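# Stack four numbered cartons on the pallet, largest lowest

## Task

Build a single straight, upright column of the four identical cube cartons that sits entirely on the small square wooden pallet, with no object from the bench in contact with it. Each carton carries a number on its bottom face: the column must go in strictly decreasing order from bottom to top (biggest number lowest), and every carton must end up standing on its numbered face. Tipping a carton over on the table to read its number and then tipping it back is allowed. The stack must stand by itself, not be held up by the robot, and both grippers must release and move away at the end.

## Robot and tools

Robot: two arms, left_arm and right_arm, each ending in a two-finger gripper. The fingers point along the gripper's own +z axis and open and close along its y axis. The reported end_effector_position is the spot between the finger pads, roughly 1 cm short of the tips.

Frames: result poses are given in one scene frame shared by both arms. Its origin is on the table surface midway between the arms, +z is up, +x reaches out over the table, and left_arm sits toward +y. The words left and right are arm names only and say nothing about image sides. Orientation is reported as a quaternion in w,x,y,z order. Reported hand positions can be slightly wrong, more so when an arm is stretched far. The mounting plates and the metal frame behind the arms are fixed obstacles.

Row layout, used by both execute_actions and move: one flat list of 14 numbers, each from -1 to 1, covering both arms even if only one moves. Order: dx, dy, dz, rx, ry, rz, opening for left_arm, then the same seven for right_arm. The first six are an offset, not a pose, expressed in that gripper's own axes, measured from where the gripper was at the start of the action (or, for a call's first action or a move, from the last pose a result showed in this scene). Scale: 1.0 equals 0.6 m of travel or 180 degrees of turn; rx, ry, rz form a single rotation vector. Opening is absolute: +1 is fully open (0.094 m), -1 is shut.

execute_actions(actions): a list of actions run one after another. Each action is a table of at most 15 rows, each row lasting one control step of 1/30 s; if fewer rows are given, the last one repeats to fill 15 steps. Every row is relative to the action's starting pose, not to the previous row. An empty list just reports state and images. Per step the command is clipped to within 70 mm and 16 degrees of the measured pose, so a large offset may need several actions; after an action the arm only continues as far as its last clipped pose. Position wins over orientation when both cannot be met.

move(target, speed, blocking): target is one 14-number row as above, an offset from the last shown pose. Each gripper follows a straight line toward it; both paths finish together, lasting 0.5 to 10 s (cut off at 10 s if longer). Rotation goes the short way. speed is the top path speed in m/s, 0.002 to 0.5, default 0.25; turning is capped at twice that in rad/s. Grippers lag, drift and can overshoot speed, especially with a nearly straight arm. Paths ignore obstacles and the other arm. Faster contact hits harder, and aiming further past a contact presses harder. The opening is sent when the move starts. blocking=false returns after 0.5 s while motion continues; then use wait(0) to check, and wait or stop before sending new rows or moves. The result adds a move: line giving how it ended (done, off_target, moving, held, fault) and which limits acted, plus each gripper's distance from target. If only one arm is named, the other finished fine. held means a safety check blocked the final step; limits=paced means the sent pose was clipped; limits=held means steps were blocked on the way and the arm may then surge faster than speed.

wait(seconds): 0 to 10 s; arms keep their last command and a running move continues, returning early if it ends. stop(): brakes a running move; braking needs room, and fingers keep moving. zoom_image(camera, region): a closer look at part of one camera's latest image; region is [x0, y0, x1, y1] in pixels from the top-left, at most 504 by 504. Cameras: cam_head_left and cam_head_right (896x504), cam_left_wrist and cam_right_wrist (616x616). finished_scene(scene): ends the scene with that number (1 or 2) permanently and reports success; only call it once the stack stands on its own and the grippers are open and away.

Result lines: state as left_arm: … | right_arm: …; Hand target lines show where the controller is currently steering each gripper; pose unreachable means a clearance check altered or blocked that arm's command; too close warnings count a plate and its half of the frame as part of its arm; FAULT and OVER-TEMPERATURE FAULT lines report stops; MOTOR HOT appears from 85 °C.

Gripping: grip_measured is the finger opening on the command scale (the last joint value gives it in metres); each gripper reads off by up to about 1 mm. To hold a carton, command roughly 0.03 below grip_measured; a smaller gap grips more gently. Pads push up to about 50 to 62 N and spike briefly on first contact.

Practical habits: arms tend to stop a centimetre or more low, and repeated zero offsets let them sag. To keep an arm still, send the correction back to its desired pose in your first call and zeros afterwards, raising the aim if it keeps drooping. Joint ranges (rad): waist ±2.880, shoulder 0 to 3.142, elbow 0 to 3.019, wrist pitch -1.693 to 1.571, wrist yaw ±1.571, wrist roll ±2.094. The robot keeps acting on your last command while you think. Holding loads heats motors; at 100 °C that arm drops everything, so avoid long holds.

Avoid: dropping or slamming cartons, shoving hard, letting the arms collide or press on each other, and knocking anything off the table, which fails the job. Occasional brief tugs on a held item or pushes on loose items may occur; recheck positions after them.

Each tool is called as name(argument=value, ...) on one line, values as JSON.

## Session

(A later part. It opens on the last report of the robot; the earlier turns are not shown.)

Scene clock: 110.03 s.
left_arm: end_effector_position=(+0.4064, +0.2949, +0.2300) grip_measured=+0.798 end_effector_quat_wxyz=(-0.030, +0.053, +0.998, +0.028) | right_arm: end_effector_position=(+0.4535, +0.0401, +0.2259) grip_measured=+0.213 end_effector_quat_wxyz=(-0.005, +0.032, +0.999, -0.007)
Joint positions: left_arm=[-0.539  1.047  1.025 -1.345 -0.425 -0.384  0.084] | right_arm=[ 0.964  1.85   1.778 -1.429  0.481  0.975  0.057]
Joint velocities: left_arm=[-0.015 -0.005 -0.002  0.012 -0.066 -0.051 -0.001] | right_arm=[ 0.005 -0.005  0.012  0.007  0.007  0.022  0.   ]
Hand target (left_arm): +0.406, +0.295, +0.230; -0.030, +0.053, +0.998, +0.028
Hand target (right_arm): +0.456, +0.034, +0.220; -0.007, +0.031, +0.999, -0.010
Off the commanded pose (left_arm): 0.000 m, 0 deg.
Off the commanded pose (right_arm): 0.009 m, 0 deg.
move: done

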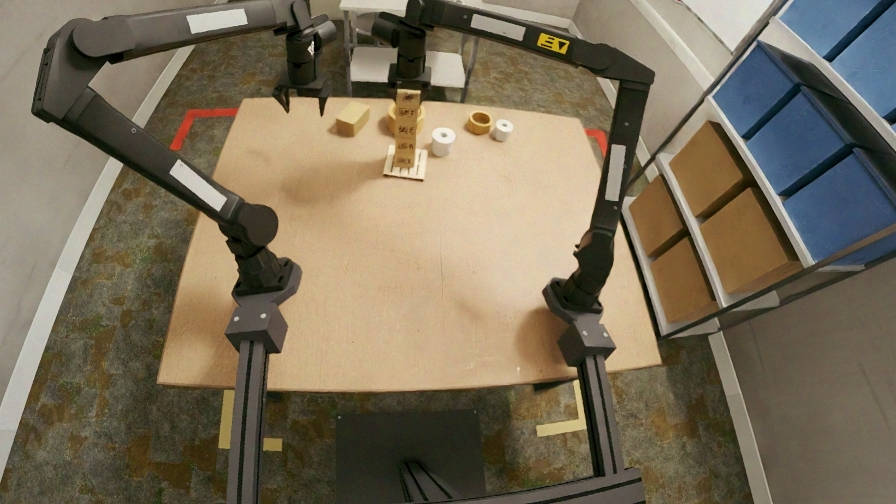

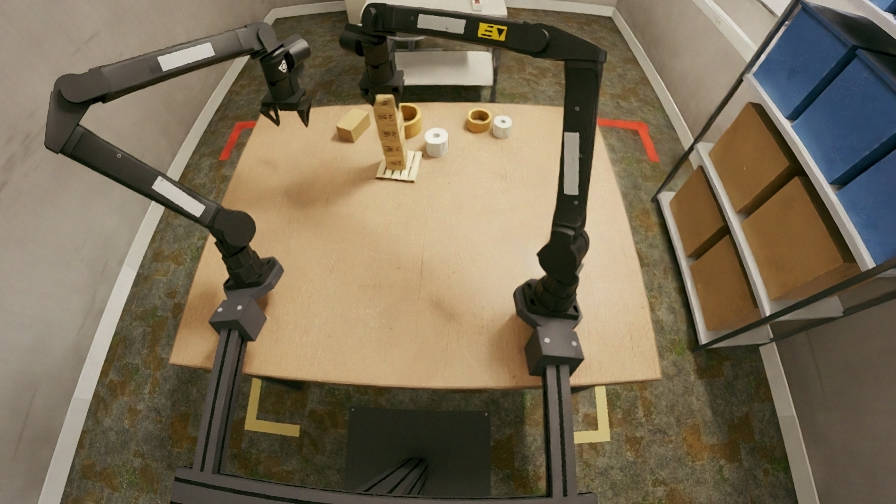

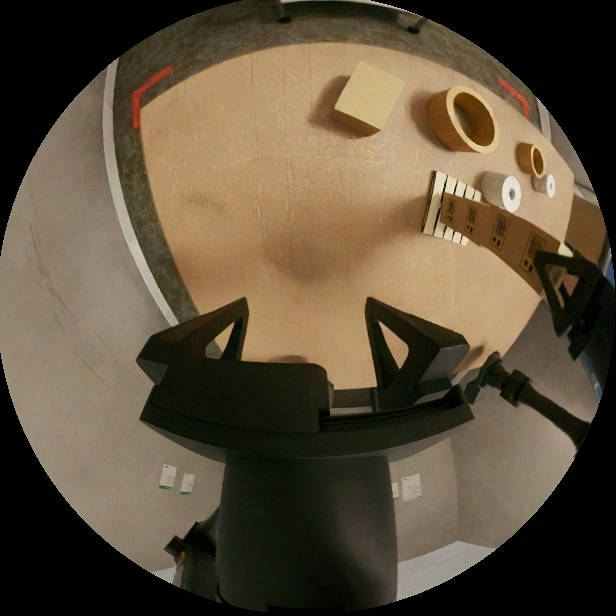

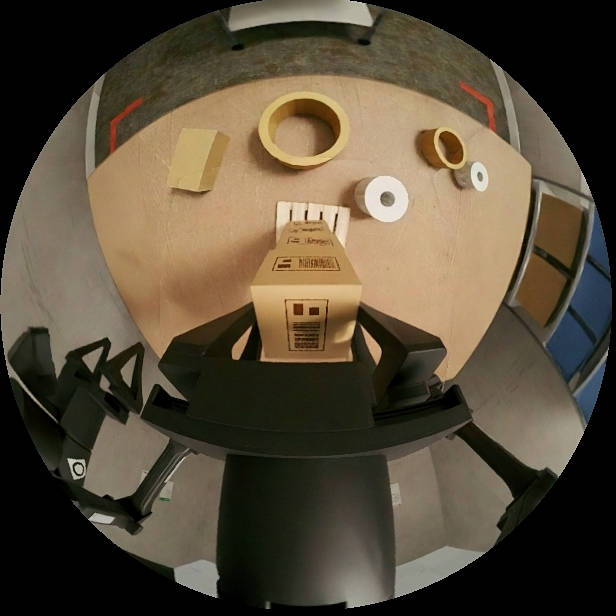

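move(target=[0,0,0,0,0,0,0.8,0,0,0,0,0,0,0.9])

move(target=[0,0,0,0,0,0,0.8,0,0,-0.18,0,0,0,0.9], speed=0.12)

move(target=[0,0,0,0,0,0,0.8,0.1,-0.4,-0.03,0,0,0,0.9])

Scene clock: 111.03 s.
left_arm: end_effector_position=(+0.4064, +0.2949, +0.2300) grip_measured=+0.798 end_effector_quat_wxyz=(-0.030, +0.053, +0.998, +0.028) | right_arm: end_effector_position=(+0.4535, +0.0401, +0.2259) grip_measured=+0.897 end_effector_quat_wxyz=(-0.005, +0.032, +0.999, -0.007)
Joint positions: left_arm=[-0.539  1.047  1.025 -1.345 -0.425 -0.384  0.084] | right_arm=[ 0.964  1.85   1.778 -1.429  0.481  0.975  0.089]
Joint velocities: left_arm=[-0.015 -0.005  0.002 -0.002  0.051  0.066  0.001] | right_arm=[-0.005 -0.015  0.002 -0.007 -0.022 -0.037 -0.001]
Hand target (left_arm): +0.406, +0.295, +0.230; -0.030, +0.053, +0.998, +0.028
Hand target (right_arm): +0.453, +0.040, +0.226; -0.005, +0.032, +0.999, -0.007
Off the commanded pose (left_arm): 0.000 m, 0 deg.
Off the commanded pose (right_arm): 0.000 m, 0 deg.
move: done

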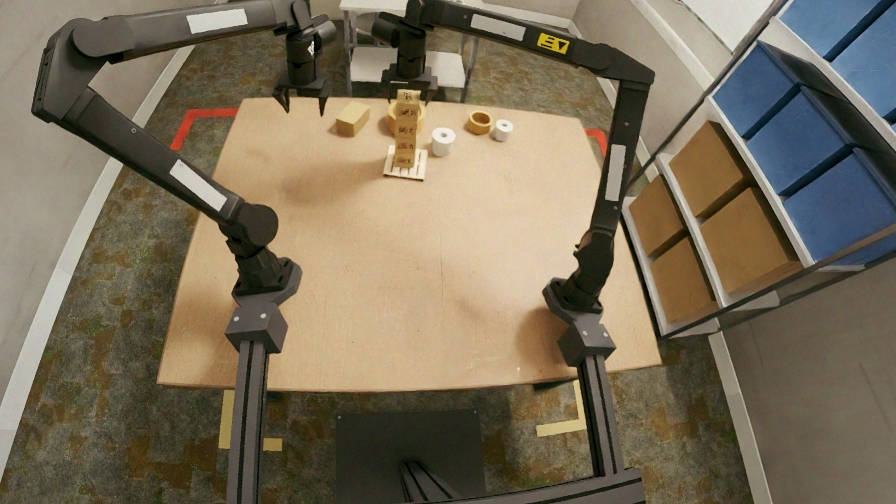

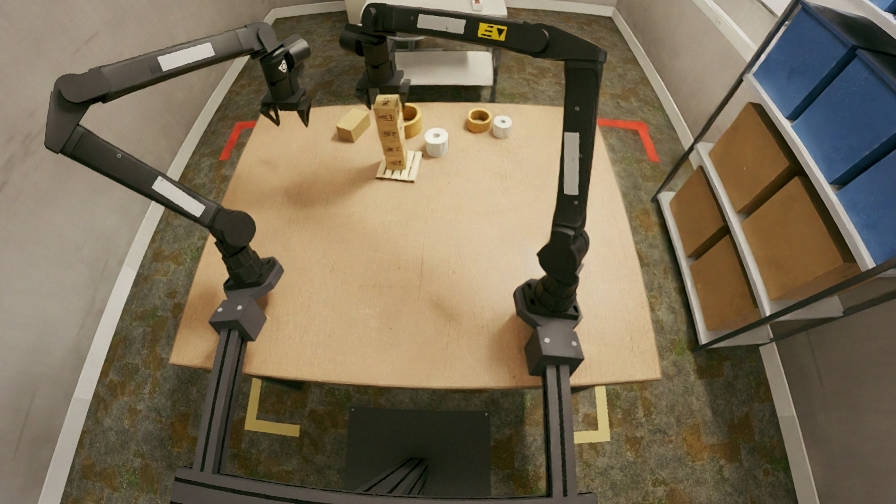

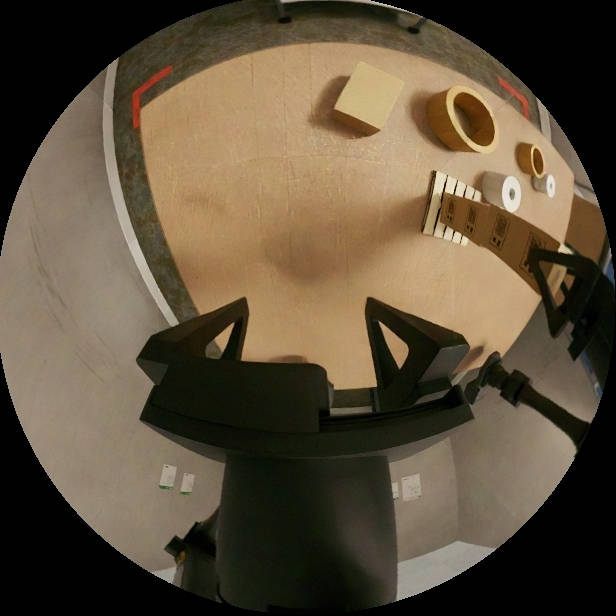

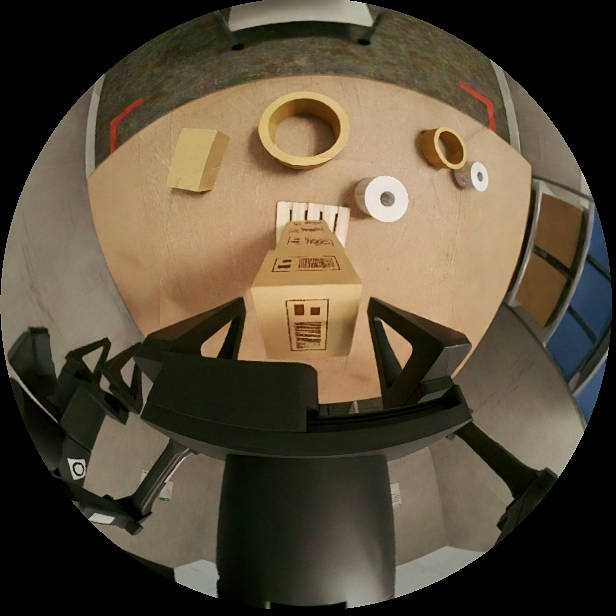

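Scene clock: 112.30 s.
left_arm: end_effector_position=(+0.4064, +0.2949, +0.2300) grip_measured=+0.798 end_effector_quat_wxyz=(-0.030, +0.053, +0.998, +0.028) | right_arm: end_effector_position=(+0.4447, +0.0385, +0.3110) grip_measured=+0.897 end_effector_quat_wxyz=(-0.011, +0.018, +1.000, -0.019)
Joint positions: left_arm=[-0.539  1.047  1.025 -1.345 -0.425 -0.384  0.084] | right_arm=[ 1.043  1.85   1.966 -1.689  0.486  1.049  0.089]
Joint velocities: left_arm=[-0.005 -0.005 -0.007 -0.002 -0.037 -0.095 -0.   ] | right_arm=[-0.005 -0.005  0.007 -0.007 -0.037  0.066 -0.   ]
Hand target (left_arm): +0.406, +0.295, +0.230; -0.030, +0.053, +0.998, +0.028
Hand target (right_arm): +0.452, +0.041, +0.333; +0.001, +0.032, +0.999, +0.001
Off the commanded pose (left_arm): 0.000 m, 0 deg.
Off the commanded pose (right_arm): 0.025 m, 2 deg.
joint sent to its limit (right arm) — the command would take joint 4 (wrist pitch) past its lower limit, so that joint was sent only as far as its limit.
move: off_target (right_arm)

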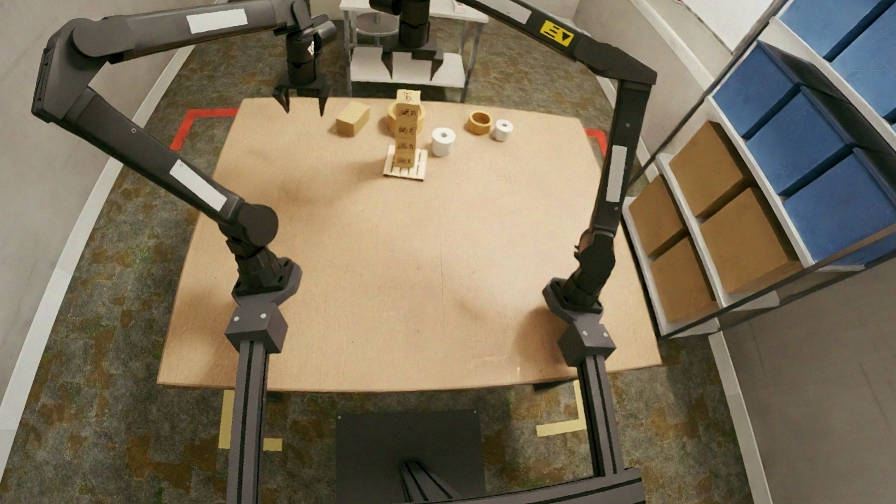

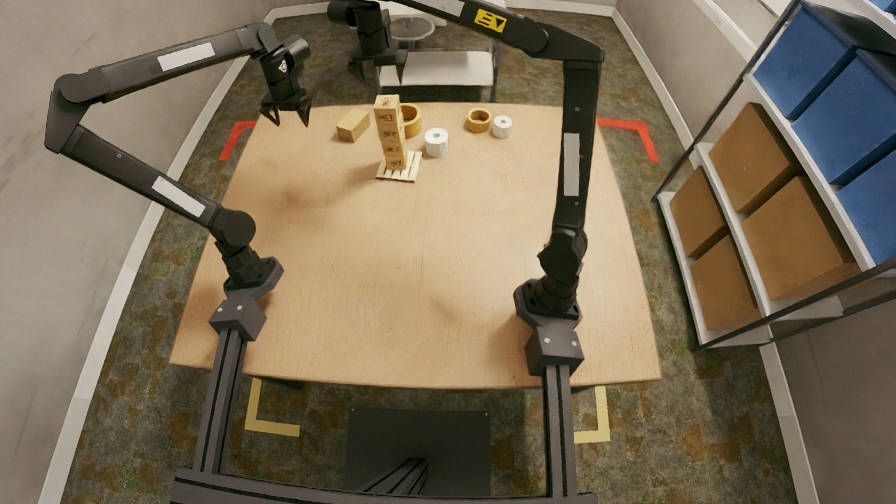

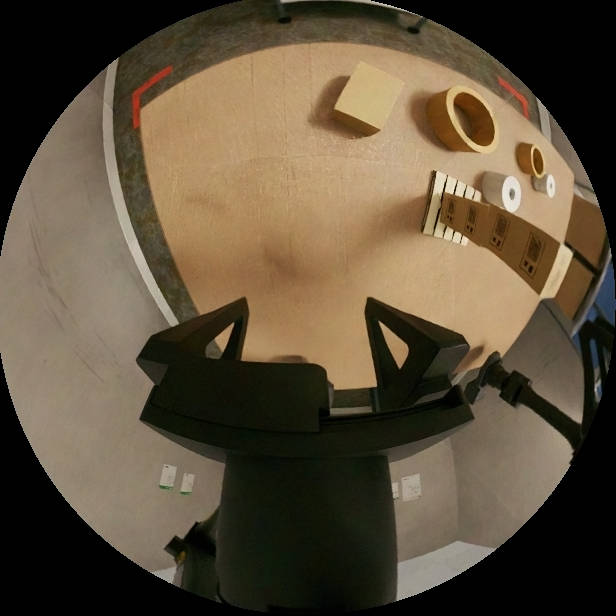

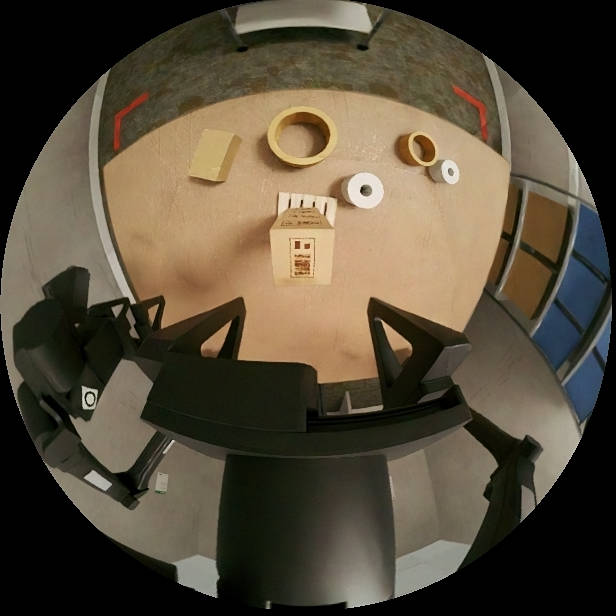

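Scene clock: 113.80 s.
left_arm: end_effector_position=(+0.4064, +0.2949, +0.2300) grip_measured=+0.798 end_effector_quat_wxyz=(-0.030, +0.053, +0.998, +0.028) | right_arm: end_effector_position=(+0.3752, -0.1932, +0.3420) grip_measured=+0.897 end_effector_quat_wxyz=(-0.005, +0.026, +1.000, -0.010)
Joint positions: left_arm=[-0.539  1.047  1.025 -1.345 -0.425 -0.384  0.084] | right_arm=[ 0.905  1.211  1.366 -1.633  0.479  0.898  0.089]
Joint velocities: left_arm=[-0.005 -0.015  0.007 -0.012  0.007 -0.022 -0.001] | right_arm=[ 0.005 -0.005 -0.002 -0.007 -0.037  0.007  0.   ]
Hand target (left_arm): +0.406, +0.295, +0.230; -0.030, +0.053, +0.998, +0.028
Hand target (right_arm): +0.373, -0.197, +0.337; -0.012, +0.018, +1.000, -0.017
Off the commanded pose (left_arm): 0.000 m, 0 deg.
Off the commanded pose (right_arm): 0.006 m, 1 deg.
move: done

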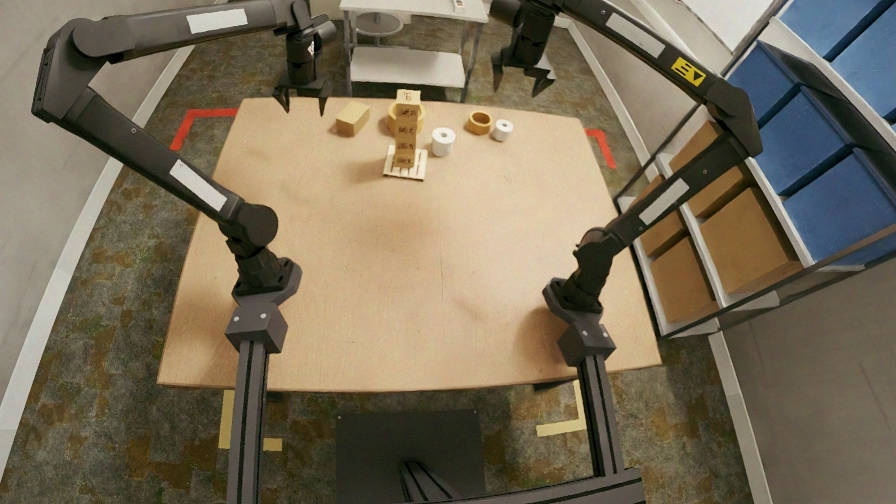

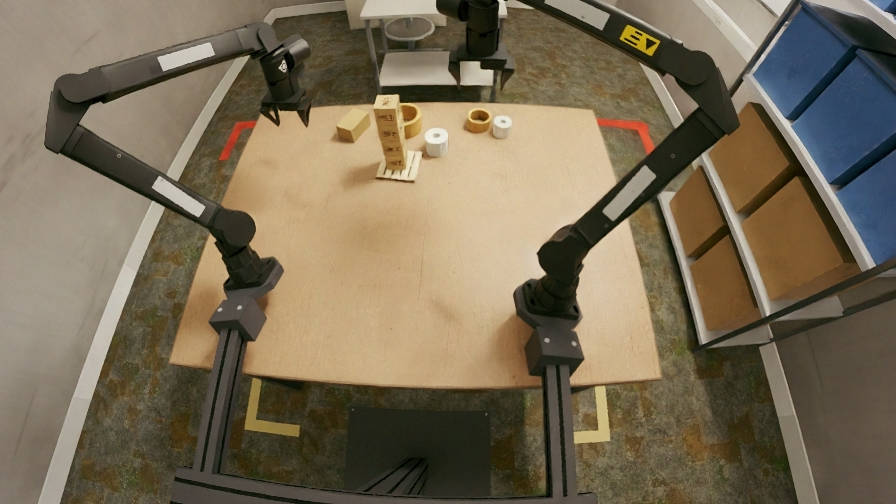

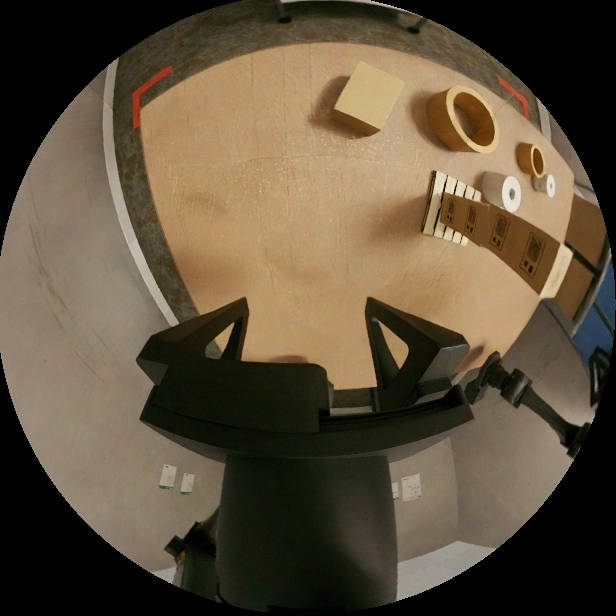

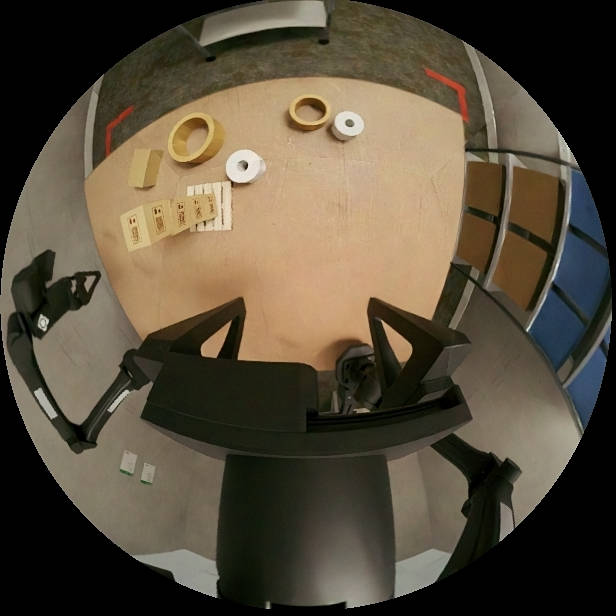

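finished_scene(scene=2)

The scene is finished: the task was done.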